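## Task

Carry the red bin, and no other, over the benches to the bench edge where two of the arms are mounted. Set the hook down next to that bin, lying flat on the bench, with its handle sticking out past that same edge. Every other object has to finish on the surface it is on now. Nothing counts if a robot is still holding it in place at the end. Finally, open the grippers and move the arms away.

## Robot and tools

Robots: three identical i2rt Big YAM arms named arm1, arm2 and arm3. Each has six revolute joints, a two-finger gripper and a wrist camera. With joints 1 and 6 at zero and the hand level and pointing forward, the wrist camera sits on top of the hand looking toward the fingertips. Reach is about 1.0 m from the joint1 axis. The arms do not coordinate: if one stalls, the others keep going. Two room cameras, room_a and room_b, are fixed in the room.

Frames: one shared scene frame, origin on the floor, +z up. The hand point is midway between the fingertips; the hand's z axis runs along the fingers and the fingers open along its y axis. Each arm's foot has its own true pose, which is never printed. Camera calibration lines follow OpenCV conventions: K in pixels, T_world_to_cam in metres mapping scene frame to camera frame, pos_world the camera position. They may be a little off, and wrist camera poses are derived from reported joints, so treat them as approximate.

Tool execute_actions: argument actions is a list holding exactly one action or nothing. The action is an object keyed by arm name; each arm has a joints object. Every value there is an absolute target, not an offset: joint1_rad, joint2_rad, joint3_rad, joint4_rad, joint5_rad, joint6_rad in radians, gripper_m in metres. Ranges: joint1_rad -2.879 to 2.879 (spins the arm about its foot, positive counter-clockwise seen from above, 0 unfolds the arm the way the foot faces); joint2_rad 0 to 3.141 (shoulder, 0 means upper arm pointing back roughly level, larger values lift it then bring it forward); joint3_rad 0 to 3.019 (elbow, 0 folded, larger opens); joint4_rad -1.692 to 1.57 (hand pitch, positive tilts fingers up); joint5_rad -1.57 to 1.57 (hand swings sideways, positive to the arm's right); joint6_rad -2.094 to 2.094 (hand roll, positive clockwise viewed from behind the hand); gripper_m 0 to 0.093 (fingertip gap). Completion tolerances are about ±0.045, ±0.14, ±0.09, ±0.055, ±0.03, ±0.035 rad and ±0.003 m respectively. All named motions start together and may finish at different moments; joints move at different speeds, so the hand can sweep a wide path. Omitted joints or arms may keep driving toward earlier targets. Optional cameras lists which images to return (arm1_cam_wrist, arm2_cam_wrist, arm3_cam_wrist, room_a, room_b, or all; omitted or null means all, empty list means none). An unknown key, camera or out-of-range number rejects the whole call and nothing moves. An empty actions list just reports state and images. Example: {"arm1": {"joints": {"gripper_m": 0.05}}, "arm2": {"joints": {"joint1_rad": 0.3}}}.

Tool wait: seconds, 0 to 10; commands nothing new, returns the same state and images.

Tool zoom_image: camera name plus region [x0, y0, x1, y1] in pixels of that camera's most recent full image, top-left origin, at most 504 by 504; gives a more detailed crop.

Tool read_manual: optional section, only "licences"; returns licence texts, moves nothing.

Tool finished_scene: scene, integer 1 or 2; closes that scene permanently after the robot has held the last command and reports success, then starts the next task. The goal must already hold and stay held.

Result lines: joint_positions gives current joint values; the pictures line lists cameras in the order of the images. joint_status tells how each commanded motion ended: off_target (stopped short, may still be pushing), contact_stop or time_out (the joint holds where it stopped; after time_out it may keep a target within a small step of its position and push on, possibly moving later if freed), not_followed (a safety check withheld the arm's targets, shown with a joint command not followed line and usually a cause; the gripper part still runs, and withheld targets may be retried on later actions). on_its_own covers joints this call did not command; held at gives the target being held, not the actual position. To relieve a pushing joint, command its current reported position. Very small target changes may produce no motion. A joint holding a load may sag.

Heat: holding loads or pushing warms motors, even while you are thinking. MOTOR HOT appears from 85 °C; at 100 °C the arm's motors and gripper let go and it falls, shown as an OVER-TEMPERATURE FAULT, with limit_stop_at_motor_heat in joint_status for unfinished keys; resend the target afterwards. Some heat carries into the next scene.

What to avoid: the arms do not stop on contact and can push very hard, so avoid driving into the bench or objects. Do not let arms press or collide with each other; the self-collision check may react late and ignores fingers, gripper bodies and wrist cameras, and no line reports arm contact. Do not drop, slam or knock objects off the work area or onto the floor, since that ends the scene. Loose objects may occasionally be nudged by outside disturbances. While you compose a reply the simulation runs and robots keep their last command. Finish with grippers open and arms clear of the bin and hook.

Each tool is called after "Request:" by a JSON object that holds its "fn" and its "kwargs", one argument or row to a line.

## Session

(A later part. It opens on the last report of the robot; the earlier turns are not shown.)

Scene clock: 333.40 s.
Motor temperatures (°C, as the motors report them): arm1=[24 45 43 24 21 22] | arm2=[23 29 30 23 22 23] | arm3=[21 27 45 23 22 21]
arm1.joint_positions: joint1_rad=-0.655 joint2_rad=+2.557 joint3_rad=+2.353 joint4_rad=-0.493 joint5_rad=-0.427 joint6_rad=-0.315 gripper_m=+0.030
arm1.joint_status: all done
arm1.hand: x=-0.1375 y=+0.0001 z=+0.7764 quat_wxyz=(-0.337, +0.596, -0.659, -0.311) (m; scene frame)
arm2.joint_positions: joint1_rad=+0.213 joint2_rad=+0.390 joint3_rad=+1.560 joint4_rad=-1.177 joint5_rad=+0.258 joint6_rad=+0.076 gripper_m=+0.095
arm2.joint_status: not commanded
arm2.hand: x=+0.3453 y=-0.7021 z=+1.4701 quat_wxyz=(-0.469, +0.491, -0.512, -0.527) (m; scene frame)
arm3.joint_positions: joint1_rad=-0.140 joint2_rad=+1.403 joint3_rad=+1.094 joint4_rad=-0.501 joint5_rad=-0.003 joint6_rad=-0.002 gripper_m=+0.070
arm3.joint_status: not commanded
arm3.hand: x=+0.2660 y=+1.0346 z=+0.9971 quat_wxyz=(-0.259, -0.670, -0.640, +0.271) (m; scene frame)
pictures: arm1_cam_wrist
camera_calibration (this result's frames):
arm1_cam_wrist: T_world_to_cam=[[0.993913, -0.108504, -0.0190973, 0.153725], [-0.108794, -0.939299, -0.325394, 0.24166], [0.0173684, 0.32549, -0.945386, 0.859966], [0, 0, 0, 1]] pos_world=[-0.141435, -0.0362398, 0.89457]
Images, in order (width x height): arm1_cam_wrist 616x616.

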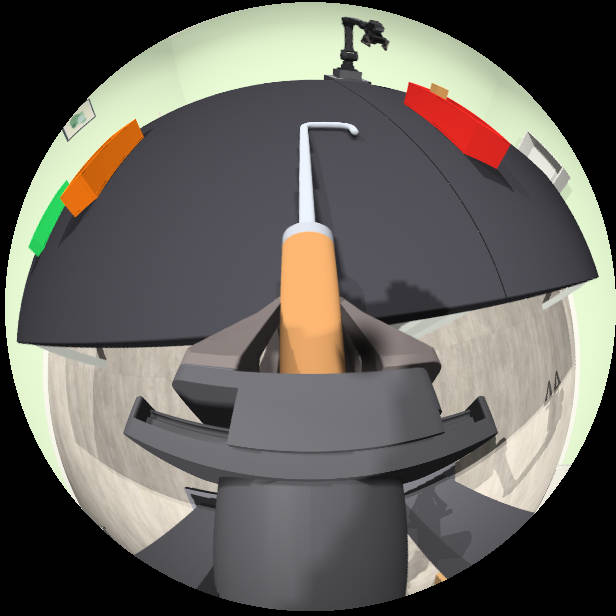

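Request:
{"fn": "execute_actions", "kwargs": {
  "actions": [
    {"arm1":{"joints":{"gripper_m":0.08}}}
  ],
  "cameras": []
}}

Request:
{"fn": "execute_actions", "kwargs": {
  "actions": [
    {"arm1":{"joints":{"joint2_rad":2.2}}}
  ],
  "cameras": []
}}

Request:
{"fn": "execute_actions", "kwargs": {
  "actions": [
    {"arm1":{"joints":{"joint1_rad":0.7,"joint2_rad":1.0,"joint3_rad":1.2,"joint5_rad":0}},"arm2":{"joints":{"joint1_rad":0.45,"joint2_rad":1.8,"joint3_rad":1.68,"joint4_rad":-0.885,"joint5_rad":0,"joint6_rad":0}}}
  ],
  "cameras": ["arm2_cam_wrist"]
}}

Scene clock: 343.57 s.
Motor temperatures (°C, as the motors report them): arm1=[24 45 43 24 21 22] | arm2=[23 29 30 23 22 23] | arm3=[21 27 45 23 22 21]
arm1.joint_positions: joint1_rad=-0.655 joint2_rad=+2.556 joint3_rad=+2.353 joint4_rad=-0.493 joint5_rad=-0.427 joint6_rad=-0.315 gripper_m=+0.080
arm1.joint_status: all done
arm1.hand: x=-0.1375 y=+0.0001 z=+0.7767 quat_wxyz=(-0.337, +0.596, -0.659, -0.311) (m; scene frame)
arm2.joint_positions: joint1_rad=+0.213 joint2_rad=+0.390 joint3_rad=+1.560 joint4_rad=-1.177 joint5_rad=+0.258 joint6_rad=+0.076 gripper_m=+0.095
arm2.joint_status: not commanded
arm2.hand: x=+0.3453 y=-0.7021 z=+1.4701 quat_wxyz=(-0.469, +0.491, -0.512, -0.527) (m; scene frame)
arm3.joint_positions: joint1_rad=-0.140 joint2_rad=+1.403 joint3_rad=+1.094 joint4_rad=-0.501 joint5_rad=-0.003 joint6_rad=-0.002 gripper_m=+0.070
arm3.joint_status: not commanded
arm3.hand: x=+0.2660 y=+1.0346 z=+0.9971 quat_wxyz=(-0.259, -0.670, -0.640, +0.271) (m; scene frame)
pictures: none
No camera images: the call's "cameras" was empty. Leave "cameras" out to get every camera's image.

Scene clock: 345.40 s.
Motor temperatures (°C, as the motors report them): arm1=[24 45 43 24 21 22] | arm2=[23 29 30 23 22 23] | arm3=[21 27 45 23 22 21]
arm1.joint_positions: joint1_rad=-0.655 joint2_rad=+2.201 joint3_rad=+2.382 joint4_rad=-0.476 joint5_rad=-0.427 joint6_rad=-0.315 gripper_m=+0.080
arm1.joint_status: all done
arm1.hand: x=-0.1575 y=-0.0257 z=+1.1166 quat_wxyz=(-0.503, +0.566, -0.556, -0.343) (m; scene frame)
arm2.joint_positions: joint1_rad=+0.213 joint2_rad=+0.390 joint3_rad=+1.560 joint4_rad=-1.177 joint5_rad=+0.258 joint6_rad=+0.076 gripper_m=+0.095
arm2.joint_status: not commanded
arm2.hand: x=+0.3453 y=-0.7021 z=+1.4701 quat_wxyz=(-0.469, +0.491, -0.512, -0.527) (m; scene frame)
arm3.joint_positions: joint1_rad=-0.140 joint2_rad=+1.403 joint3_rad=+1.094 joint4_rad=-0.501 joint5_rad=-0.003 joint6_rad=-0.002 gripper_m=+0.070
arm3.joint_status: not commanded
arm3.hand: x=+0.2660 y=+1.0346 z=+0.9971 quat_wxyz=(-0.259, -0.670, -0.640, +0.271) (m; scene frame)
pictures: none
No camera images: the call's "cameras" was empty. Leave "cameras" out to get every camera's image.

Scene clock: 347.47 s.
Motor temperatures (°C, as the motors report them): arm1=[24 44 42 24 21 22] | arm2=[23 29 31 23 22 23] | arm3=[21 27 45 23 22 21]
arm1.joint_positions: joint1_rad=+0.695 joint2_rad=+0.998 joint3_rad=+1.215 joint4_rad=-0.478 joint5_rad=-0.004 joint6_rad=-0.315 gripper_m=+0.080
arm1.joint_status: all done
arm1.hand: x=-0.9448 y=-0.4354 z=+1.2150 quat_wxyz=(-0.334, +0.767, -0.203, -0.509) (m; scene frame)
arm2.joint_positions: joint1_rad=+0.447 joint2_rad=+1.808 joint3_rad=+1.653 joint4_rad=-0.885 joint5_rad=+0.003 joint6_rad=+0.017 gripper_m=+0.095
arm2.joint_status: all done
arm2.hand: x=-0.0162 y=-0.2111 z=+0.9965 quat_wxyz=(-0.129, +0.832, -0.487, -0.230) (m; scene frame)
arm3.joint_positions: joint1_rad=-0.140 joint2_rad=+1.403 joint3_rad=+1.094 joint4_rad=-0.501 joint5_rad=-0.003 joint6_rad=-0.002 gripper_m=+0.070
arm3.joint_status: not commanded
arm3.hand: x=+0.2660 y=+1.0346 z=+0.9971 quat_wxyz=(-0.259, -0.670, -0.640, +0.271) (m; scene frame)
pictures: arm2_cam_wrist
camera_calibration (this result's frames):
arm2_cam_wrist: T_world_to_cam=[[0.870997, 0.491287, -0.00097482, 0.115965], [0.488878, -0.866527, 0.100643, -0.27044], [0.0485998, -0.0881363, -0.994922, 1.09486], [0, 0, 0, 1]] pos_world=[-0.0220034, -0.194819, 1.11663]
Images, in order (width x height): arm2_cam_wrist 616x616.

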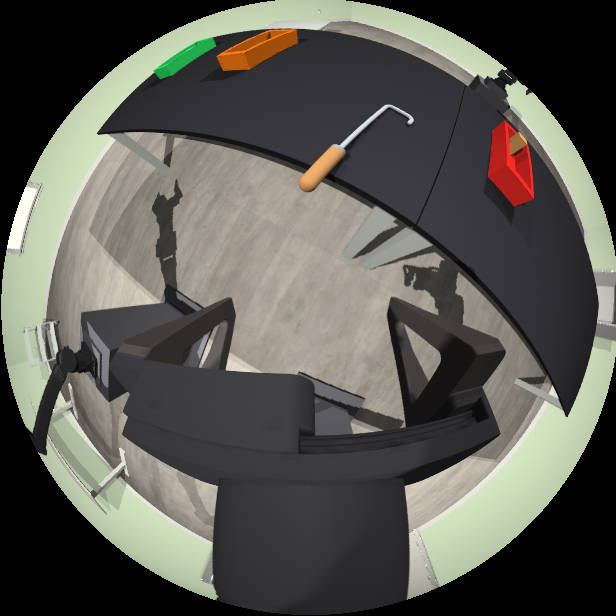

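Request:
{"fn": "execute_actions", "kwargs": {
  "actions": [
    {"arm2":{"joints":{"joint1_rad":0.51,"joint2_rad":2.4,"joint3_rad":2.34,"joint4_rad":-0.267,"joint5_rad":0.44,"joint6_rad":0.29}}}
  ],
  "cameras": []
}}

Request:
{"fn": "execute_actions", "kwargs": {
  "actions": [
    {"arm2":{"joints":{"joint2_rad":2.56}}}
  ],
  "cameras": ["arm2_cam_wrist"]
}}

Scene clock: 363.47 s.
Motor temperatures (°C, as the motors report them): arm1=[24 39 41 24 21 22] | arm2=[23 30 34 23 22 23] | arm3=[21 27 45 23 22 21]
arm1.joint_positions: joint1_rad=+0.695 joint2_rad=+0.998 joint3_rad=+1.215 joint4_rad=-0.478 joint5_rad=-0.004 joint6_rad=-0.315 gripper_m=+0.080
arm1.joint_status: not commanded
arm1.hand: x=-0.9448 y=-0.4354 z=+1.2150 quat_wxyz=(-0.334, +0.767, -0.203, -0.509) (m; scene frame)
arm2.joint_positions: joint1_rad=+0.515 joint2_rad=+2.416 joint3_rad=+2.279 joint4_rad=-0.285 joint5_rad=+0.436 joint6_rad=+0.273 gripper_m=+0.095
arm2.joint_status: all done
arm2.hand: x=-0.1415 y=+0.0197 z=+0.9712 quat_wxyz=(-0.352, +0.595, -0.574, -0.438) (m; scene frame)
arm3.joint_positions: joint1_rad=-0.140 joint2_rad=+1.403 joint3_rad=+1.094 joint4_rad=-0.501 joint5_rad=-0.003 joint6_rad=-0.002 gripper_m=+0.070
arm3.joint_status: not commanded
arm3.hand: x=+0.2660 y=+1.0346 z=+0.9971 quat_wxyz=(-0.259, -0.670, -0.640, +0.271) (m; scene frame)
pictures: none
No camera images: the call's "cameras" was empty. Leave "cameras" out to get every camera's image.

Scene clock: 365.27 s.
Motor temperatures (°C, as the motors report them): arm1=[24 38 41 24 21 22] | arm2=[23 31 34 23 22 23] | arm3=[21 27 45 23 22 21]
arm1.joint_positions: joint1_rad=+0.695 joint2_rad=+0.998 joint3_rad=+1.215 joint4_rad=-0.478 joint5_rad=-0.004 joint6_rad=-0.315 gripper_m=+0.080
arm1.joint_status: not commanded
arm1.hand: x=-0.9448 y=-0.4354 z=+1.2150 quat_wxyz=(-0.334, +0.767, -0.203, -0.509) (m; scene frame)
arm2.joint_positions: joint1_rad=+0.515 joint2_rad=+2.575 joint3_rad=+2.297 joint4_rad=-0.279 joint5_rad=+0.437 joint6_rad=+0.273 gripper_m=+0.095
arm2.joint_status: all done
arm2.hand: x=-0.1431 y=+0.0214 z=+0.8360 quat_wxyz=(-0.340, +0.631, -0.584, -0.382) (m; scene frame)
arm3.joint_positions: joint1_rad=-0.140 joint2_rad=+1.403 joint3_rad=+1.094 joint4_rad=-0.501 joint5_rad=-0.003 joint6_rad=-0.002 gripper_m=+0.070
arm3.joint_status: not commanded
arm3.hand: x=+0.2660 y=+1.0346 z=+0.9971 quat_wxyz=(-0.259, -0.670, -0.640, +0.271) (m; scene frame)
pictures: arm2_cam_wrist
camera_calibration (this result's frames):
arm2_cam_wrist: T_world_to_cam=[[0.996487, 0.0829593, -0.0114498, 0.147587], [0.0702818, -0.902774, -0.424335, 0.389012], [-0.045539, 0.422039, -0.905433, 0.862621], [0, 0, 0, 1]] pos_world=[-0.135127, -0.0251135, 0.947806]
Images, in order (width x height): arm2_cam_wrist 616x616.

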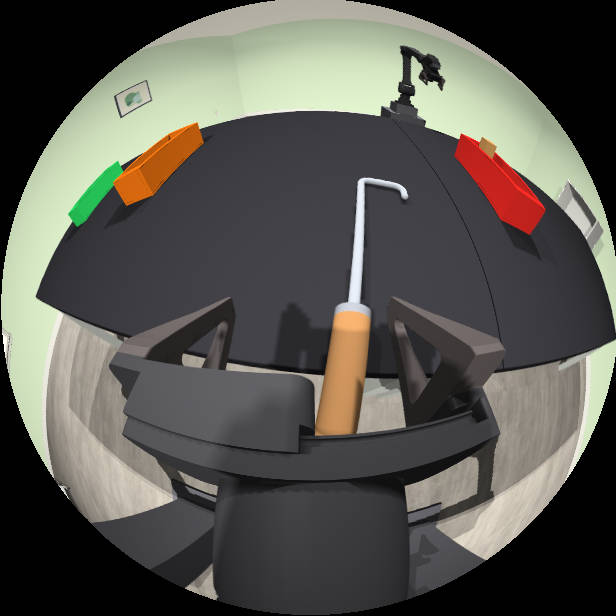

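Request:
{"fn": "execute_actions", "kwargs": {
  "actions": [
    {"arm2":{"joints":{"joint2_rad":2.645,"joint1_rad":0.49}}}
  ],
  "cameras": ["arm2_cam_wrist"]
}}

Scene clock: 369.03 s.
Motor temperatures (°C, as the motors report them): arm1=[24 38 40 24 21 22] | arm2=[23 31 35 23 22 23] | arm3=[21 27 45 23 22 21]
arm1.joint_positions: joint1_rad=+0.695 joint2_rad=+0.998 joint3_rad=+1.215 joint4_rad=-0.478 joint5_rad=-0.004 joint6_rad=-0.315 gripper_m=+0.080
arm1.joint_status: not commanded
arm1.hand: x=-0.9448 y=-0.4354 z=+1.2150 quat_wxyz=(-0.334, +0.767, -0.203, -0.509) (m; scene frame)
arm2.joint_positions: joint1_rad=+0.490 joint2_rad=+2.630 joint3_rad=+2.297 joint4_rad=-0.279 joint5_rad=+0.438 joint6_rad=+0.273 gripper_m=+0.095
arm2.joint_status: all done
arm2.hand: x=-0.1195 y=+0.0280 z=+0.7853 quat_wxyz=(-0.339, +0.636, -0.595, -0.354) (m; scene frame)
arm3.joint_positions: joint1_rad=-0.140 joint2_rad=+1.403 joint3_rad=+1.094 joint4_rad=-0.501 joint5_rad=-0.003 joint6_rad=-0.002 gripper_m=+0.070
arm3.joint_status: not commanded
arm3.hand: x=+0.2660 y=+1.0346 z=+0.9971 quat_wxyz=(-0.259, -0.670, -0.640, +0.271) (m; scene frame)
pictures: arm2_cam_wrist
camera_calibration (this result's frames):
arm2_cam_wrist: T_world_to_cam=[[0.998241, 0.0570362, 0.0161562, 0.102167], [0.0588898, -0.922893, -0.380526, 0.336567], [-0.00679334, 0.380808, -0.924629, 0.835903], [0, 0, 0, 1]] pos_world=[-0.116129, -0.013531, 0.899322]
Images, in order (width x height): arm2_cam_wrist 616x616.

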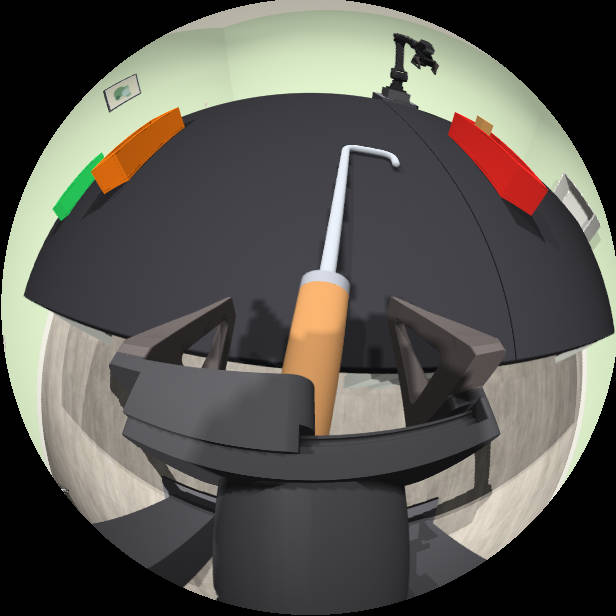

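Request:
{"fn": "execute_actions", "kwargs": {
  "actions": [
    {"arm2":{"joints":{"joint2_rad":2.675}}}
  ],
  "cameras": []
}}

Request:
{"fn": "execute_actions", "kwargs": {
  "actions": [
    {"arm2":{"joints":{"gripper_m":0}}}
  ],
  "cameras": ["arm2_cam_wrist"]
}}

Scene clock: 373.53 s.
Motor temperatures (°C, as the motors report them): arm1=[24 37 40 24 21 22] | arm2=[23 32 35 23 22 23] | arm3=[21 27 45 23 22 21]
arm1.joint_positions: joint1_rad=+0.695 joint2_rad=+0.998 joint3_rad=+1.215 joint4_rad=-0.478 joint5_rad=-0.004 joint6_rad=-0.315 gripper_m=+0.080
arm1.joint_status: not commanded
arm1.hand: x=-0.9448 y=-0.4354 z=+1.2150 quat_wxyz=(-0.334, +0.767, -0.203, -0.509) (m; scene frame)
arm2.joint_positions: joint1_rad=+0.490 joint2_rad=+2.634 joint3_rad=+2.297 joint4_rad=-0.279 joint5_rad=+0.439 joint6_rad=+0.273 gripper_m=+0.095
arm2.joint_status: all done
arm2.hand: x=-0.1192 y=+0.0276 z=+0.7819 quat_wxyz=(-0.339, +0.637, -0.596, -0.353) (m; scene frame)
arm3.joint_positions: joint1_rad=-0.140 joint2_rad=+1.403 joint3_rad=+1.094 joint4_rad=-0.501 joint5_rad=-0.003 joint6_rad=-0.002 gripper_m=+0.070
arm3.joint_status: not commanded
arm3.hand: x=+0.2660 y=+1.0346 z=+0.9971 quat_wxyz=(-0.259, -0.670, -0.640, +0.271) (m; scene frame)
pictures: none
No camera images: the call's "cameras" was empty. Leave "cameras" out to get every camera's image.

Scene clock: 374.27 s.
Motor temperatures (°C, as the motors report them): arm1=[24 37 40 24 21 22] | arm2=[23 32 35 23 22 23] | arm3=[21 27 45 23 22 21]
arm1.joint_positions: joint1_rad=+0.695 joint2_rad=+0.998 joint3_rad=+1.215 joint4_rad=-0.478 joint5_rad=-0.004 joint6_rad=-0.315 gripper_m=+0.080
arm1.joint_status: not commanded
arm1.hand: x=-0.9448 y=-0.4354 z=+1.2150 quat_wxyz=(-0.334, +0.767, -0.203, -0.509) (m; scene frame)
arm2.joint_positions: joint1_rad=+0.491 joint2_rad=+2.636 joint3_rad=+2.301 joint4_rad=-0.271 joint5_rad=+0.439 joint6_rad=+0.282 gripper_m=+0.028
arm2.joint_status: gripper_m off_target (ended at +0.028, target +0.000)
arm2.hand: x=-0.1211 y=+0.0286 z=+0.7842 quat_wxyz=(-0.338, +0.632, -0.598, -0.359) (m; scene frame)
arm3.joint_positions: joint1_rad=-0.140 joint2_rad=+1.403 joint3_rad=+1.094 joint4_rad=-0.501 joint5_rad=-0.003 joint6_rad=-0.002 gripper_m=+0.070
arm3.joint_status: not commanded
arm3.hand: x=+0.2660 y=+1.0346 z=+0.9971 quat_wxyz=(-0.259, -0.670, -0.640, +0.271) (m; scene frame)
pictures: arm2_cam_wrist
camera_calibration (this result's frames):
arm2_cam_wrist: T_world_to_cam=[[0.998565, 0.0532658, 0.00562332, 0.112186], [0.051308, -0.921126, -0.385868, 0.340071], [-0.0153738, 0.385603, -0.922537, 0.831794], [0, 0, 0, 1]] pos_world=[-0.116685, -0.0134695, 0.897953]
Images, in order (width x height): arm2_cam_wrist 616x616.

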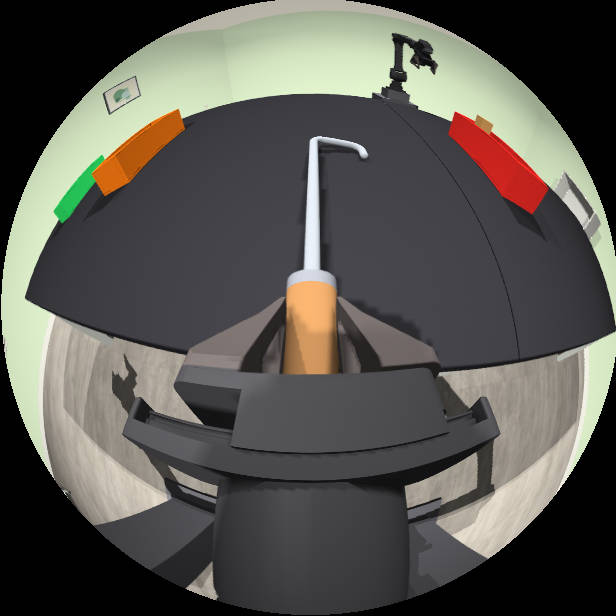

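Request:
{"fn": "execute_actions", "kwargs": {
  "actions": [
    {"arm2":{"joints":{"joint2_rad":2.0}}}
  ],
  "cameras": []
}}

Request:
{"fn": "execute_actions", "kwargs": {
  "actions": [
    {"arm2":{"joints":{"joint1_rad":-0.085,"joint3_rad":1.72,"joint4_rad":0.36,"joint5_rad":-0.54,"joint6_rad":1.57}}}
  ],
  "cameras": []
}}

Request:
{"fn": "execute_actions", "kwargs": {
  "actions": [
    {"arm2":{"joints":{"joint2_rad":2.17,"joint3_rad":1.76,"joint4_rad":0.38}}}
  ],
  "cameras": ["room_a","room_b"]
}}

Request:
{"fn": "zoom_image", "kwargs": {
  "camera": "room_a",
  "region": [200, 220, 330, 340]
}}

Request:
{"fn": "zoom_image", "kwargs": {
  "camera": "room_b",
  "region": [250, 200, 360, 280]
}}

Scene clock: 394.60 s.
Motor temperatures (°C, as the motors report them): arm1=[24 36 40 24 21 22] | arm2=[23 33 36 23 22 23] | arm3=[21 27 45 23 22 21]
arm1.joint_positions: joint1_rad=+0.695 joint2_rad=+0.998 joint3_rad=+1.215 joint4_rad=-0.478 joint5_rad=-0.004 joint6_rad=-0.315 gripper_m=+0.080
arm1.joint_status: not commanded
arm1.hand: x=-0.9448 y=-0.4354 z=+1.2150 quat_wxyz=(-0.334, +0.767, -0.203, -0.509) (m; scene frame)
arm2.joint_positions: joint1_rad=+0.491 joint2_rad=+2.060 joint3_rad=+2.300 joint4_rad=-0.301 joint5_rad=+0.441 joint6_rad=+0.283 gripper_m=+0.028
arm2.joint_status: all done
arm2.hand: x=-0.0774 y=-0.0355 z=+1.2953 quat_wxyz=(-0.382, +0.479, -0.545, -0.572) (m; scene frame)
arm3.joint_positions: joint1_rad=-0.140 joint2_rad=+1.403 joint3_rad=+1.094 joint4_rad=-0.501 joint5_rad=-0.003 joint6_rad=-0.002 gripper_m=+0.070
arm3.joint_status: not commanded
arm3.hand: x=+0.2660 y=+1.0346 z=+0.9971 quat_wxyz=(-0.259, -0.670, -0.640, +0.271) (m; scene frame)
pictures: none
No camera images: the call's "cameras" was empty. Leave "cameras" out to get every camera's image.

Scene clock: 397.83 s.
Motor temperatures (°C, as the motors report them): arm1=[24 36 40 24 21 22] | arm2=[23 33 36 23 22 23] | arm3=[21 27 45 23 22 21]
arm1.joint_positions: joint1_rad=+0.695 joint2_rad=+0.998 joint3_rad=+1.215 joint4_rad=-0.478 joint5_rad=-0.004 joint6_rad=-0.315 gripper_m=+0.080
arm1.joint_status: not commanded
arm1.hand: x=-0.9448 y=-0.4354 z=+1.2150 quat_wxyz=(-0.334, +0.767, -0.203, -0.509) (m; scene frame)
arm2.joint_positions: joint1_rad=-0.089 joint2_rad=+2.064 joint3_rad=+1.685 joint4_rad=+0.304 joint5_rad=-0.537 joint6_rad=+1.573 gripper_m=+0.028
arm2.joint_status: joint4_rad time_out (moved +0.605 of +0.661); the others done
arm2.on_its_own: joint4_rad reads +0.304 and still pushes toward +0.360 since a time_out
arm2.hand: x=+0.2438 y=+0.0402 z=+1.0583 quat_wxyz=(+0.195, +0.176, -0.706, -0.657) (m; scene frame)
arm3.joint_positions: joint1_rad=-0.140 joint2_rad=+1.403 joint3_rad=+1.094 joint4_rad=-0.501 joint5_rad=-0.003 joint6_rad=-0.002 gripper_m=+0.070
arm3.joint_status: not commanded
arm3.hand: x=+0.2660 y=+1.0346 z=+0.9971 quat_wxyz=(-0.259, -0.670, -0.640, +0.271) (m; scene frame)
pictures: none
No camera images: the call's "cameras" was empty. Leave "cameras" out to get every camera's image.

not run: a stop came earlier in this reply.

This scene's latest camera images include none from room_a. They are from: arm2_cam_wrist. Call execute_actions without "cameras", or with room_a in "cameras", to get its image.

This scene's latest camera images include none from room_b. They are from: arm2_cam_wrist. Call execute_actions without "cameras", or with room_b in "cameras", to get its image.

Request:
{"fn": "execute_actions", "kwargs": {
  "actions": [
    {"arm2":{"joints":{"joint2_rad":2.17,"joint3_rad":1.76,"joint4_rad":0.38}}}
  ],
  "cameras": ["room_a","room_b"]
}}

Request:
{"fn": "zoom_image", "kwargs": {
  "camera": "room_a",
  "region": [200, 220, 330, 340]
}}

Request:
{"fn": "zoom_image", "kwargs": {
  "camera": "room_b",
  "region": [250, 200, 360, 280]
}}

Scene clock: 403.90 s.
Motor temperatures (°C, as the motors report them): arm1=[24 35 40 24 21 22] | arm2=[23 34 36 23 22 23] | arm3=[21 27 46 23 22 21]
arm1.joint_positions: joint1_rad=+0.695 joint2_rad=+0.998 joint3_rad=+1.215 joint4_rad=-0.478 joint5_rad=-0.004 joint6_rad=-0.315 gripper_m=+0.080
arm1.joint_status: not commanded
arm1.hand: x=-0.9448 y=-0.4354 z=+1.2150 quat_wxyz=(-0.334, +0.767, -0.203, -0.509) (m; scene frame)
arm2.joint_positions: joint1_rad=-0.089 joint2_rad=+2.208 joint3_rad=+1.692 joint4_rad=+0.360 joint5_rad=-0.538 joint6_rad=+1.559 gripper_m=+0.028
arm2.joint_status: all done
arm2.hand: x=+0.2433 y=+0.0563 z=+0.9559 quat_wxyz=(+0.198, +0.174, -0.731, -0.629) (m; scene frame)
arm3.joint_positions: joint1_rad=-0.140 joint2_rad=+1.403 joint3_rad=+1.094 joint4_rad=-0.501 joint5_rad=-0.003 joint6_rad=-0.002 gripper_m=+0.070
arm3.joint_status: not commanded
arm3.hand: x=+0.2660 y=+1.0346 z=+0.9971 quat_wxyz=(-0.259, -0.670, -0.640, +0.271) (m; scene frame)
pictures: room_a, room_b
Images, in order (width x height): room_a 504x504, room_b 504x504.

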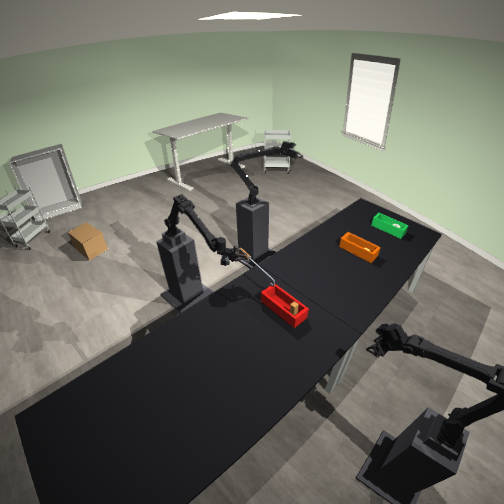

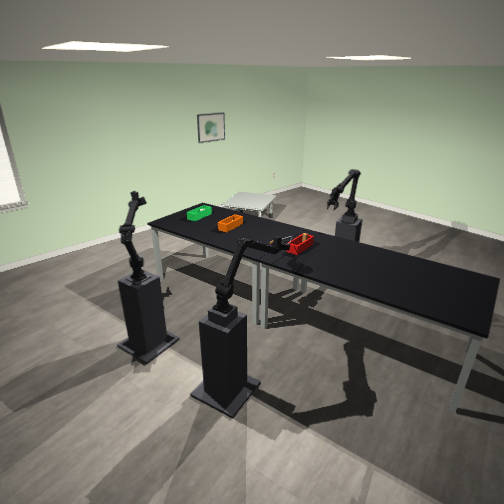

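Region (200, 220, 330, 340) of room_a's 504x504 image, scaled by 3.877, with more detail than that image has; it fills the top 465 rows of this view, and the rest is white.

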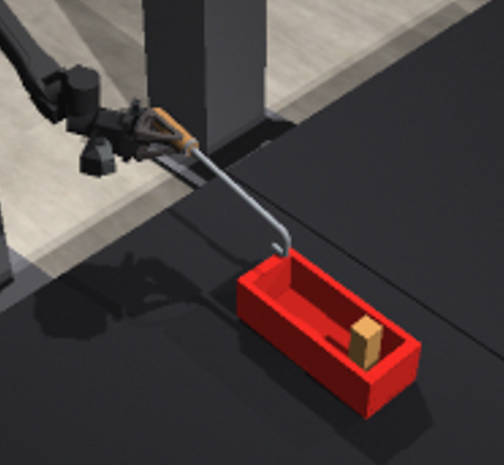

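Region (250, 200, 360, 280) of room_b's 504x504 image, scaled by 4.582, with more detail than that image has; it fills the top 367 rows of this view, and the rest is white.

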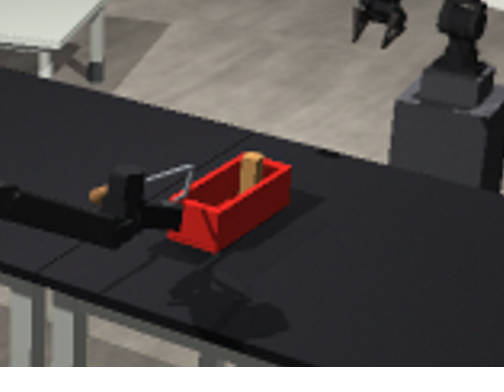

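Request:
{"fn": "execute_actions", "kwargs": {
  "actions": [
    {"arm2":{"joints":{"joint2_rad":2.2,"joint3_rad":1.8,"joint4_rad":0.33,"gripper_m":0}}}
  ],
  "cameras": []
}}

Request:
{"fn": "execute_actions", "kwargs": {
  "actions": [
    {"arm2":{"joints":{"joint2_rad":2.31,"joint3_rad":1.8,"joint4_rad":0.33,"gripper_m":0}}}
  ],
  "cameras": ["room_a","room_b","arm2_cam_wrist"]
}}

Request:
{"fn": "zoom_image", "kwargs": {
  "camera": "room_a",
  "region": [200,200,340,340]
}}

Request:
{"fn": "zoom_image", "kwargs": {
  "camera": "room_b",
  "region": [230,180,370,300]
}}

Scene clock: 433.07 s.
Motor temperatures (°C, as the motors report them): arm1=[24 34 40 24 21 22] | arm2=[23 35 39 23 22 23] | arm3=[21 27 46 23 22 21]
arm1.joint_positions: joint1_rad=+0.695 joint2_rad=+0.998 joint3_rad=+1.215 joint4_rad=-0.478 joint5_rad=-0.004 joint6_rad=-0.315 gripper_m=+0.080
arm1.joint_status: not commanded
arm1.hand: x=-0.9448 y=-0.4354 z=+1.2150 quat_wxyz=(-0.334, +0.767, -0.203, -0.509) (m; scene frame)
arm2.joint_positions: joint1_rad=-0.089 joint2_rad=+2.208 joint3_rad=+1.715 joint4_rad=+0.324 joint5_rad=-0.538 joint6_rad=+1.559 gripper_m=+0.028
arm2.joint_status: gripper_m off_target (ended at +0.028, target +0.000); the others done
arm2.hand: x=+0.2433 y=+0.0600 z=+0.9605 quat_wxyz=(+0.199, +0.172, -0.735, -0.624) (m; scene frame)
arm3.joint_positions: joint1_rad=-0.140 joint2_rad=+1.403 joint3_rad=+1.094 joint4_rad=-0.501 joint5_rad=-0.003 joint6_rad=-0.002 gripper_m=+0.070
arm3.joint_status: not commanded
arm3.hand: x=+0.2660 y=+1.0346 z=+0.9971 quat_wxyz=(-0.259, -0.670, -0.640, +0.271) (m; scene frame)
pictures: none
No camera images: the call's "cameras" was empty. Leave "cameras" out to get every camera's image.

Scene clock: 433.90 s.
Motor temperatures (°C, as the motors report them): arm1=[24 34 40 24 21 22] | arm2=[23 35 39 23 22 23] | arm3=[21 27 46 23 22 21]
arm1.joint_positions: joint1_rad=+0.695 joint2_rad=+0.998 joint3_rad=+1.215 joint4_rad=-0.478 joint5_rad=-0.004 joint6_rad=-0.315 gripper_m=+0.080
arm1.joint_status: not commanded
arm1.hand: x=-0.9448 y=-0.4354 z=+1.2150 quat_wxyz=(-0.334, +0.767, -0.203, -0.509) (m; scene frame)
arm2.joint_positions: joint1_rad=-0.089 joint2_rad=+2.262 joint3_rad=+1.759 joint4_rad=+0.346 joint5_rad=-0.539 joint6_rad=+1.545 gripper_m=+0.028
arm2.joint_status: gripper_m off_target (ended at +0.028, target +0.000); the others done
arm2.hand: x=+0.2432 y=+0.0723 z=+0.9440 quat_wxyz=(+0.194, +0.179, -0.731, -0.630) (m; scene frame)
arm3.joint_positions: joint1_rad=-0.140 joint2_rad=+1.403 joint3_rad=+1.094 joint4_rad=-0.501 joint5_rad=-0.003 joint6_rad=-0.002 gripper_m=+0.070
arm3.joint_status: not commanded
arm3.hand: x=+0.2660 y=+1.0346 z=+0.9971 quat_wxyz=(-0.259, -0.670, -0.640, +0.271) (m; scene frame)
pictures: arm2_cam_wrist, room_a, room_b
camera_calibration (this result's frames):
arm2_cam_wrist: T_world_to_cam=[[0.0235747, -0.146582, -0.988918, 0.935539], [-0.391084, -0.911715, 0.125816, 0.0471449], [-0.920053, 0.383784, -0.0788194, 0.391568], [0, 0, 0, 1]] pos_world=[0.356646, 0.0298384, 0.950102]
Images, in order (width x height): arm2_cam_wrist 616x616, room_a 504x504, room_b 504x504.

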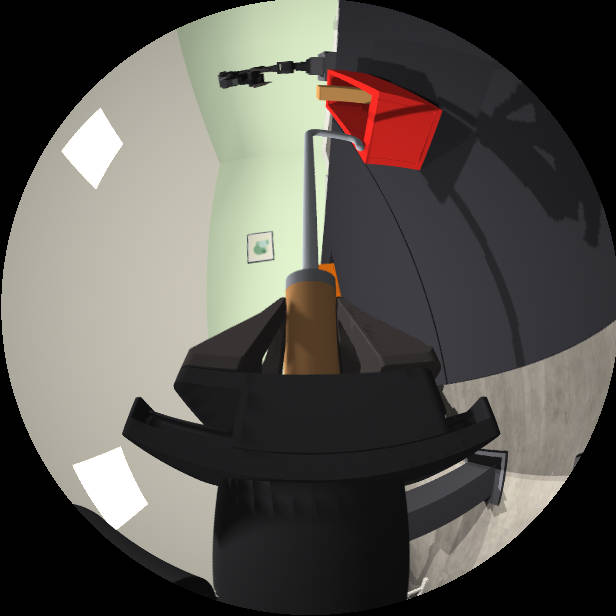

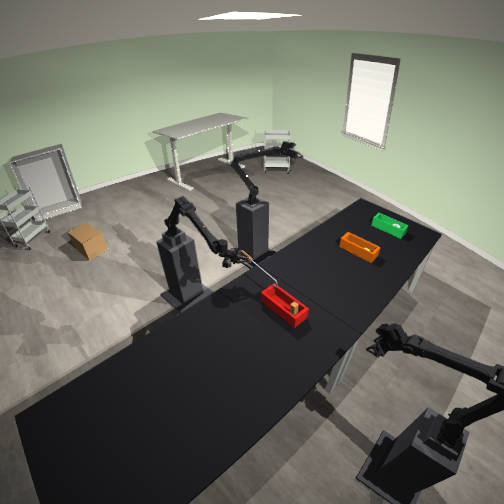

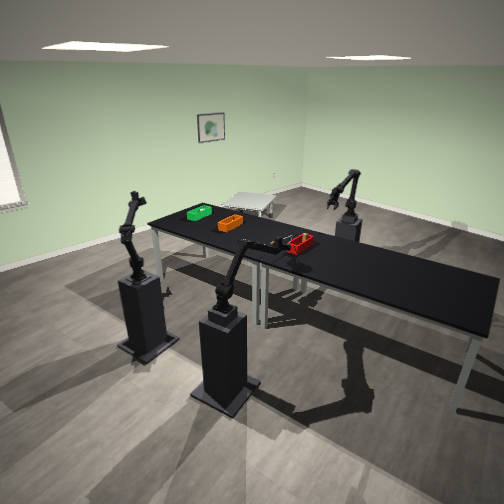

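Region (200, 200, 340, 340) of room_a's 504x504 image, scaled by 3.600, with more detail than that image has.

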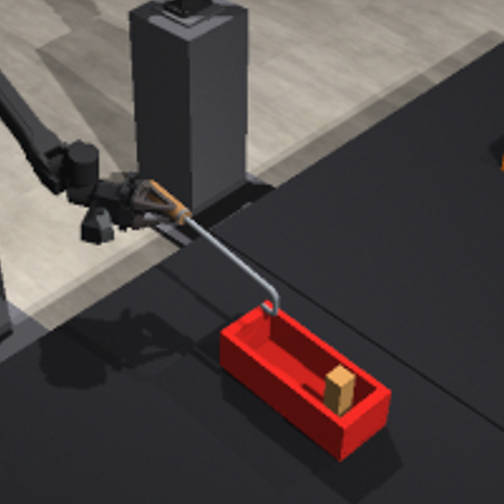

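Region (230, 180, 370, 300) of room_b's 504x504 image, scaled by 3.600, with more detail than that image has; it fills the top 432 rows of this view, and the rest is white.

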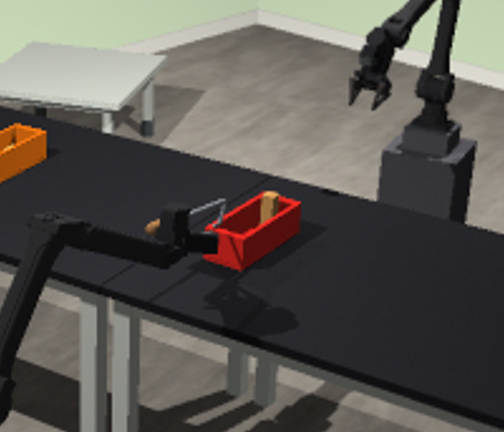

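Request:
{"fn": "execute_actions", "kwargs": {
  "actions": [
    {"arm2":{"joints":{"joint1_rad":-0.14,"joint2_rad":2.3,"joint3_rad":1.88,"joint4_rad":0.3,"gripper_m":0}}}
  ],
  "cameras": []
}}

Request:
{"fn": "execute_actions", "kwargs": {
  "actions": [
    {"arm2":{"joints":{"joint2_rad":2.38,"joint3_rad":1.88,"gripper_m":0}}}
  ],
  "cameras": ["room_a","room_b","arm2_cam_wrist"]
}}

Request:
{"fn": "zoom_image", "kwargs": {
  "camera": "room_a",
  "region": [200,200,340,340]
}}

Request:
{"fn": "zoom_image", "kwargs": {
  "camera": "room_b",
  "region": [230,180,370,300]
}}

Scene clock: 448.33 s.
Motor temperatures (°C, as the motors report them): arm1=[24 34 40 24 21 22] | arm2=[23 34 38 23 22 23] | arm3=[21 27 46 23 22 21]
arm1.joint_positions: joint1_rad=+0.695 joint2_rad=+0.998 joint3_rad=+1.215 joint4_rad=-0.478 joint5_rad=-0.004 joint6_rad=-0.315 gripper_m=+0.080
arm1.joint_status: not commanded
arm1.hand: x=-0.9448 y=-0.4354 z=+1.2150 quat_wxyz=(-0.334, +0.767, -0.203, -0.509) (m; scene frame)
arm2.joint_positions: joint1_rad=-0.144 joint2_rad=+2.325 joint3_rad=+1.811 joint4_rad=+0.279 joint5_rad=-0.537 joint6_rad=+1.566 gripper_m=+0.028
arm2.joint_status: gripper_m off_target (ended at +0.028, target +0.000); the others done
arm2.hand: x=+0.2917 y=+0.0855 z=+0.9043 quat_wxyz=(+0.190, +0.142, -0.761, -0.604) (m; scene frame)
arm3.joint_positions: joint1_rad=-0.140 joint2_rad=+1.403 joint3_rad=+1.094 joint4_rad=-0.501 joint5_rad=-0.003 joint6_rad=-0.002 gripper_m=+0.070
arm3.joint_status: not commanded
arm3.hand: x=+0.2660 y=+1.0346 z=+0.9971 quat_wxyz=(-0.259, -0.670, -0.640, +0.271) (m; scene frame)
pictures: none
No camera images: the call's "cameras" was empty. Leave "cameras" out to get every camera's image.

Scene clock: 449.03 s.
Motor temperatures (°C, as the motors report them): arm1=[24 34 40 24 21 22] | arm2=[23 34 38 23 22 23] | arm3=[21 27 46 23 22 21]
arm1.joint_positions: joint1_rad=+0.695 joint2_rad=+0.998 joint3_rad=+1.215 joint4_rad=-0.478 joint5_rad=-0.004 joint6_rad=-0.315 gripper_m=+0.080
arm1.joint_status: not commanded
arm1.hand: x=-0.9448 y=-0.4354 z=+1.2150 quat_wxyz=(-0.334, +0.767, -0.203, -0.509) (m; scene frame)
arm2.joint_positions: joint1_rad=-0.144 joint2_rad=+2.348 joint3_rad=+1.823 joint4_rad=+0.293 joint5_rad=-0.537 joint6_rad=+1.561 gripper_m=+0.028
arm2.joint_status: gripper_m off_target (ended at +0.028, target +0.000); the others done
arm2.hand: x=+0.2919 y=+0.0887 z=+0.8947 quat_wxyz=(+0.189, +0.144, -0.759, -0.606) (m; scene frame)
arm3.joint_positions: joint1_rad=-0.140 joint2_rad=+1.403 joint3_rad=+1.094 joint4_rad=-0.501 joint5_rad=-0.003 joint6_rad=-0.002 gripper_m=+0.070
arm3.joint_status: not commanded
arm3.hand: x=+0.2660 y=+1.0346 z=+0.9971 quat_wxyz=(-0.259, -0.670, -0.640, +0.271) (m; scene frame)
pictures: arm2_cam_wrist, room_a, room_b
camera_calibration (this result's frames):
arm2_cam_wrist: T_world_to_cam=[[-0.00347891, -0.227534, -0.973764, 0.889537], [-0.441194, -0.873522, 0.205687, 0.0270998], [-0.897405, 0.430334, -0.0973476, 0.432073], [0, 0, 0, 1]] pos_world=[0.402795, 0.0401361, 0.902687]
Images, in order (width x height): arm2_cam_wrist 616x616, room_a 504x504, room_b 504x504.

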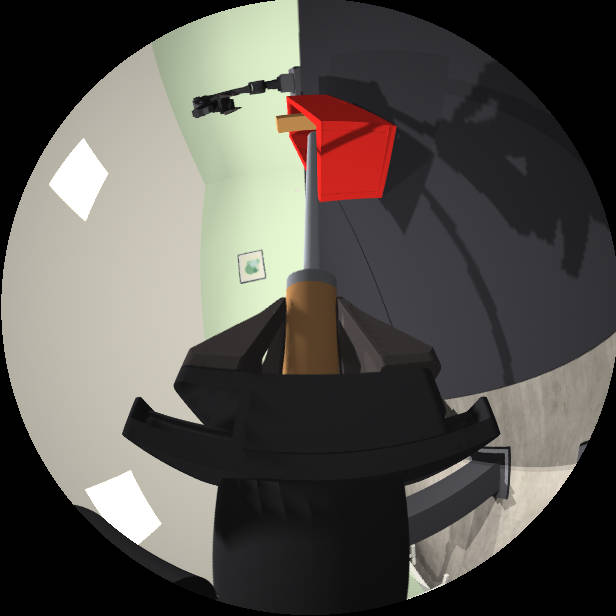

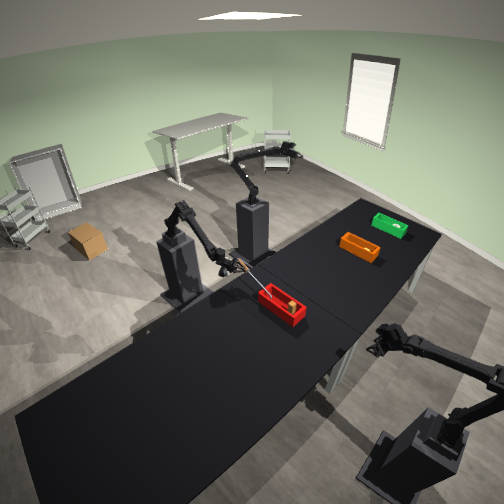

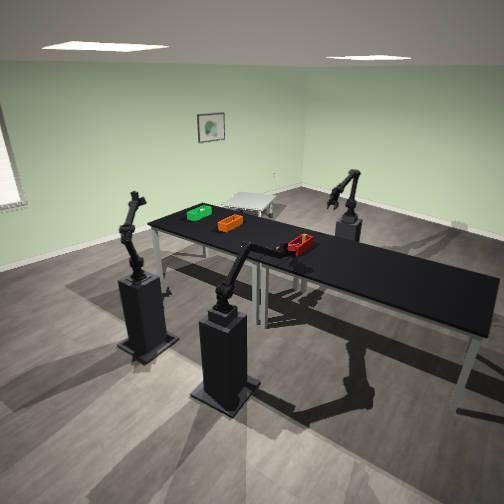

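Region (200, 200, 340, 340) of room_a's 504x504 image, scaled by 3.600, with more detail than that image has.

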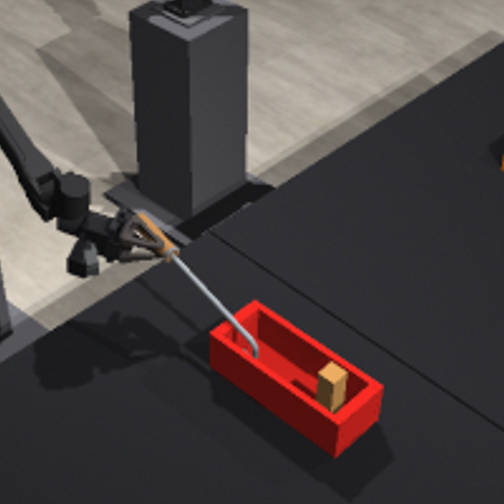

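Region (230, 180, 370, 300) of room_b's 504x504 image, scaled by 3.600, with more detail than that image has; it fills the top 432 rows of this view, and the rest is white.

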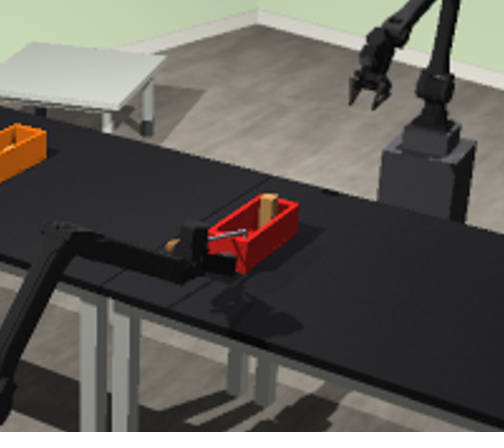

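Inside. Pull.

Request:
{"fn": "execute_actions", "kwargs": {
  "actions": [
    {"arm2":{"joints":{"joint2_rad":2.2,"joint3_rad":1.54,"joint4_rad":0.42,"gripper_m":0}}}
  ],
  "cameras": []
}}

Request:
{"fn": "execute_actions", "kwargs": {
  "actions": [
    {"arm2":{"joints":{"joint2_rad":2.08,"joint3_rad":1.35,"joint4_rad":0.53,"gripper_m":0}}}
  ],
  "cameras": []
}}

Request:
{"fn": "execute_actions", "kwargs": {
  "actions": [
    {"arm2":{"joints":{"joint2_rad":1.97,"joint3_rad":1.18,"joint4_rad":0.6,"gripper_m":0}}}
  ],
  "cameras": ["room_a"]
}}

Request:
{"fn": "execute_actions", "kwargs": {
  "actions": [
    {"arm2":{"joints":{"joint2_rad":1.87,"joint3_rad":1.0,"joint4_rad":0.67,"gripper_m":0}}}
  ],
  "cameras": ["room_a","room_b"]
}}

Request:
{"fn": "zoom_image", "kwargs": {
  "camera": "room_a",
  "region": [140,180,340,340]
}}

Scene clock: 463.33 s.
Motor temperatures (°C, as the motors report them): arm1=[24 33 40 24 21 22] | arm2=[23 34 38 23 22 23] | arm3=[21 27 46 23 22 21]
arm1.joint_positions: joint1_rad=+0.695 joint2_rad=+0.998 joint3_rad=+1.215 joint4_rad=-0.478 joint5_rad=-0.004 joint6_rad=-0.315 gripper_m=+0.080
arm1.joint_status: not commanded
arm1.hand: x=-0.9448 y=-0.4354 z=+1.2150 quat_wxyz=(-0.334, +0.767, -0.203, -0.509) (m; scene frame)
arm2.joint_positions: joint1_rad=-0.144 joint2_rad=+2.217 joint3_rad=+1.558 joint4_rad=+0.426 joint5_rad=-0.537 joint6_rad=+1.551 gripper_m=+0.028
arm2.joint_status: gripper_m off_target (ended at +0.028, target +0.000); the others done
arm2.hand: x=+0.2882 y=+0.0286 z=+0.8911 quat_wxyz=(+0.186, +0.148, -0.759, -0.607) (m; scene frame)
arm3.joint_positions: joint1_rad=-0.140 joint2_rad=+1.403 joint3_rad=+1.094 joint4_rad=-0.501 joint5_rad=-0.003 joint6_rad=-0.002 gripper_m=+0.070
arm3.joint_status: not commanded
arm3.hand: x=+0.2660 y=+1.0346 z=+0.9971 quat_wxyz=(-0.259, -0.670, -0.640, +0.271) (m; scene frame)
pictures: none
No camera images: the call's "cameras" was empty. Leave "cameras" out to get every camera's image.

Scene clock: 464.20 s.
Motor temperatures (°C, as the motors report them): arm1=[24 33 40 24 21 22] | arm2=[23 34 38 23 22 23] | arm3=[21 27 46 23 22 21]
arm1.joint_positions: joint1_rad=+0.695 joint2_rad=+0.998 joint3_rad=+1.215 joint4_rad=-0.478 joint5_rad=-0.004 joint6_rad=-0.315 gripper_m=+0.080
arm1.joint_status: not commanded
arm1.hand: x=-0.9448 y=-0.4354 z=+1.2150 quat_wxyz=(-0.334, +0.767, -0.203, -0.509) (m; scene frame)
arm2.joint_positions: joint1_rad=-0.144 joint2_rad=+2.111 joint3_rad=+1.359 joint4_rad=+0.520 joint5_rad=-0.537 joint6_rad=+1.551 gripper_m=+0.028
arm2.joint_status: gripper_m off_target (ended at +0.028, target +0.000); the others done
arm2.hand: x=+0.2851 y=-0.0235 z=+0.8926 quat_wxyz=(+0.185, +0.148, -0.758, -0.607) (m; scene frame)
arm3.joint_positions: joint1_rad=-0.140 joint2_rad=+1.403 joint3_rad=+1.094 joint4_rad=-0.501 joint5_rad=-0.003 joint6_rad=-0.002 gripper_m=+0.070
arm3.joint_status: not commanded
arm3.hand: x=+0.2660 y=+1.0346 z=+0.9971 quat_wxyz=(-0.259, -0.670, -0.640, +0.271) (m; scene frame)
pictures: none
No camera images: the call's "cameras" was empty. Leave "cameras" out to get every camera's image.

Scene clock: 465.03 s.
Motor temperatures (°C, as the motors report them): arm1=[24 33 40 24 21 22] | arm2=[23 34 37 23 22 23] | arm3=[21 27 46 23 22 21]
arm1.joint_positions: joint1_rad=+0.695 joint2_rad=+0.998 joint3_rad=+1.215 joint4_rad=-0.478 joint5_rad=-0.004 joint6_rad=-0.315 gripper_m=+0.080
arm1.joint_status: not commanded
arm1.hand: x=-0.9448 y=-0.4354 z=+1.2150 quat_wxyz=(-0.334, +0.767, -0.203, -0.509) (m; scene frame)
arm2.joint_positions: joint1_rad=-0.144 joint2_rad=+2.005 joint3_rad=+1.183 joint4_rad=+0.579 joint5_rad=-0.537 joint6_rad=+1.551 gripper_m=+0.028
arm2.joint_status: gripper_m off_target (ended at +0.028, target +0.000); the others done
arm2.hand: x=+0.2820 y=-0.0749 z=+0.8961 quat_wxyz=(+0.186, +0.147, -0.762, -0.603) (m; scene frame)
arm3.joint_positions: joint1_rad=-0.140 joint2_rad=+1.403 joint3_rad=+1.094 joint4_rad=-0.501 joint5_rad=-0.003 joint6_rad=-0.002 gripper_m=+0.070
arm3.joint_status: not commanded
arm3.hand: x=+0.2660 y=+1.0346 z=+0.9971 quat_wxyz=(-0.259, -0.670, -0.640, +0.271) (m; scene frame)
pictures: room_a
Images, in order (width x height): room_a 504x504.

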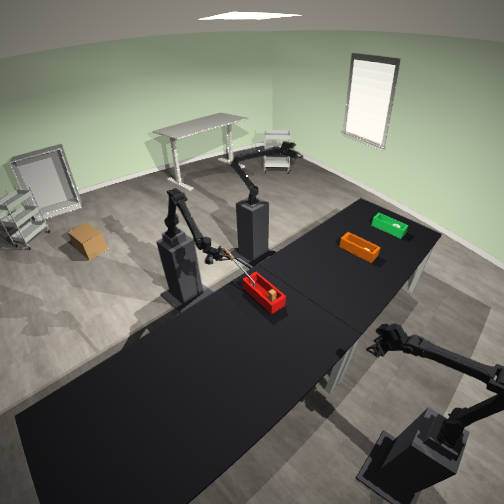

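Scene clock: 465.87 s.
Motor temperatures (°C, as the motors report them): arm1=[24 33 40 24 21 22] | arm2=[23 34 37 23 22 23] | arm3=[21 27 46 23 22 21]
arm1.joint_positions: joint1_rad=+0.695 joint2_rad=+0.998 joint3_rad=+1.215 joint4_rad=-0.478 joint5_rad=-0.004 joint6_rad=-0.315 gripper_m=+0.080
arm1.joint_status: not commanded
arm1.hand: x=-0.9448 y=-0.4354 z=+1.2150 quat_wxyz=(-0.334, +0.767, -0.203, -0.509) (m; scene frame)
arm2.joint_positions: joint1_rad=-0.144 joint2_rad=+1.903 joint3_rad=+1.003 joint4_rad=+0.651 joint5_rad=-0.536 joint6_rad=+1.551 gripper_m=+0.028
arm2.joint_status: gripper_m off_target (ended at +0.028, target +0.000); the others done
arm2.hand: x=+0.2786 y=-0.1311 z=+0.8963 quat_wxyz=(+0.187, +0.146, -0.764, -0.601) (m; scene frame)
arm3.joint_positions: joint1_rad=-0.140 joint2_rad=+1.403 joint3_rad=+1.094 joint4_rad=-0.501 joint5_rad=-0.003 joint6_rad=-0.002 gripper_m=+0.070
arm3.joint_status: not commanded
arm3.hand: x=+0.2660 y=+1.0346 z=+0.9971 quat_wxyz=(-0.259, -0.670, -0.640, +0.271) (m; scene frame)
pictures: room_a, room_b
Images, in order (width x height): room_a 504x504, room_b 504x504.

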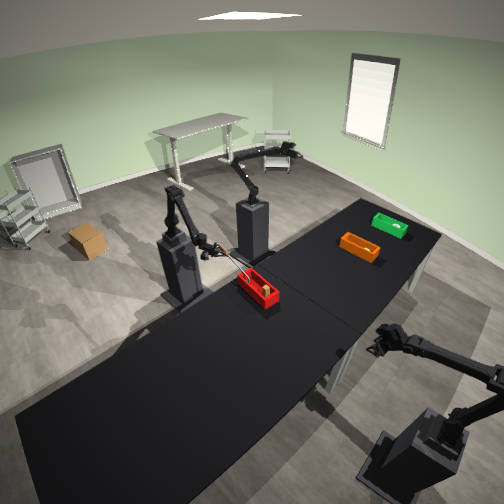

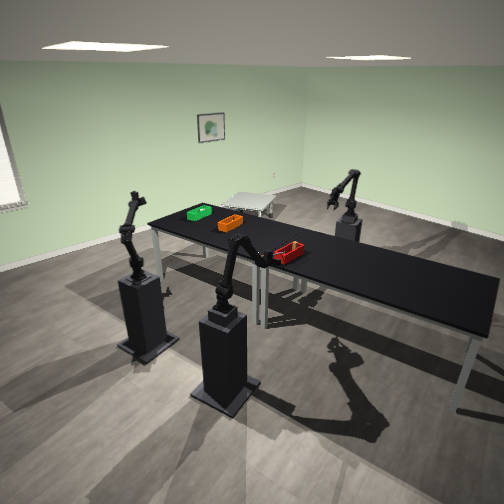

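Region (140, 180, 340, 340) of room_a's 504x504 image, scaled by 2.520, with more detail than that image has; it fills the top 403 rows of this view, and the rest is white.

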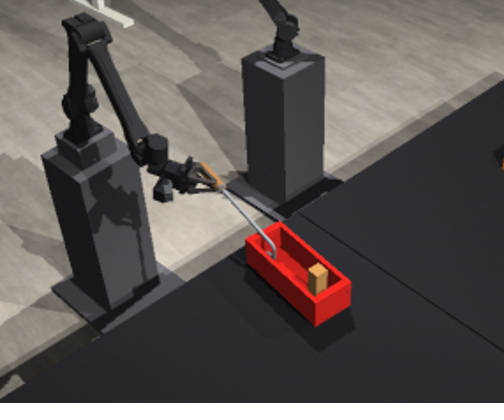

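Request:
{"fn": "execute_actions", "kwargs": {
  "actions": [
    {"arm2":{"joints":{"joint2_rad":1.78,"joint3_rad":0.86,"joint4_rad":0.73,"gripper_m":0}}}
  ],
  "cameras": ["room_a","room_b"]
}}

Request:
{"fn": "zoom_image", "kwargs": {
  "camera": "room_a",
  "region": [180,200,320,340]
}}

Request:
{"fn": "zoom_image", "kwargs": {
  "camera": "room_b",
  "region": [210,190,350,300]
}}

Scene clock: 474.63 s.
Motor temperatures (°C, as the motors report them): arm1=[24 33 40 24 21 22] | arm2=[23 34 35 23 22 23] | arm3=[21 27 46 23 22 21]
arm1.joint_positions: joint1_rad=+0.695 joint2_rad=+0.998 joint3_rad=+1.215 joint4_rad=-0.478 joint5_rad=-0.004 joint6_rad=-0.315 gripper_m=+0.080
arm1.joint_status: not commanded
arm1.hand: x=-0.9448 y=-0.4354 z=+1.2150 quat_wxyz=(-0.334, +0.767, -0.203, -0.509) (m; scene frame)
arm2.joint_positions: joint1_rad=-0.144 joint2_rad=+1.815 joint3_rad=+0.858 joint4_rad=+0.704 joint5_rad=-0.536 joint6_rad=+1.551 gripper_m=+0.028
arm2.joint_status: gripper_m off_target (ended at +0.028, target +0.000); the others done
arm2.hand: x=+0.2758 y=-0.1788 z=+0.8976 quat_wxyz=(+0.187, +0.145, -0.765, -0.599) (m; scene frame)
arm3.joint_positions: joint1_rad=-0.140 joint2_rad=+1.403 joint3_rad=+1.094 joint4_rad=-0.501 joint5_rad=-0.003 joint6_rad=-0.002 gripper_m=+0.070
arm3.joint_status: not commanded
arm3.hand: x=+0.2660 y=+1.0346 z=+0.9971 quat_wxyz=(-0.259, -0.670, -0.640, +0.271) (m; scene frame)
pictures: room_a, room_b
Images, in order (width x height): room_a 504x504, room_b 504x504.

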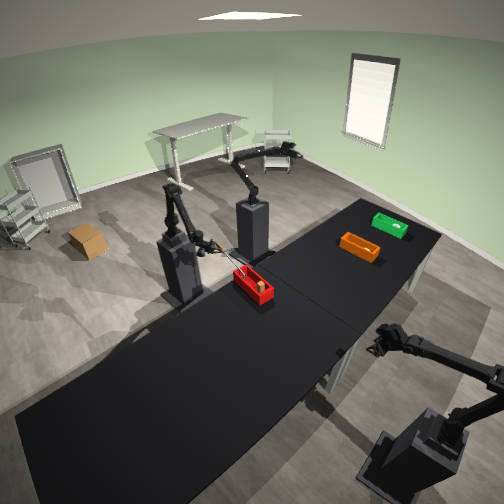

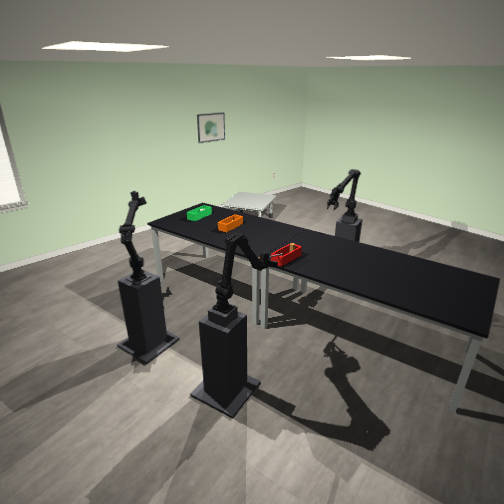

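Region (180, 200, 320, 340) of room_a's 504x504 image, scaled by 3.600, with more detail than that image has.

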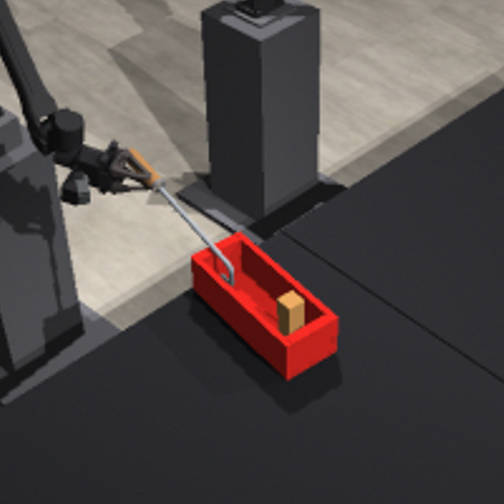

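Region (210, 190, 350, 300) of room_b's 504x504 image, scaled by 3.600, with more detail than that image has; it fills the top 396 rows of this view, and the rest is white.

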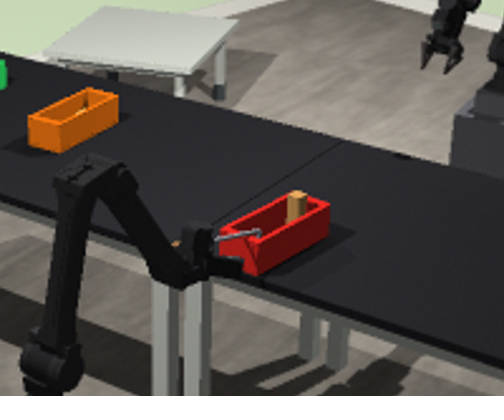

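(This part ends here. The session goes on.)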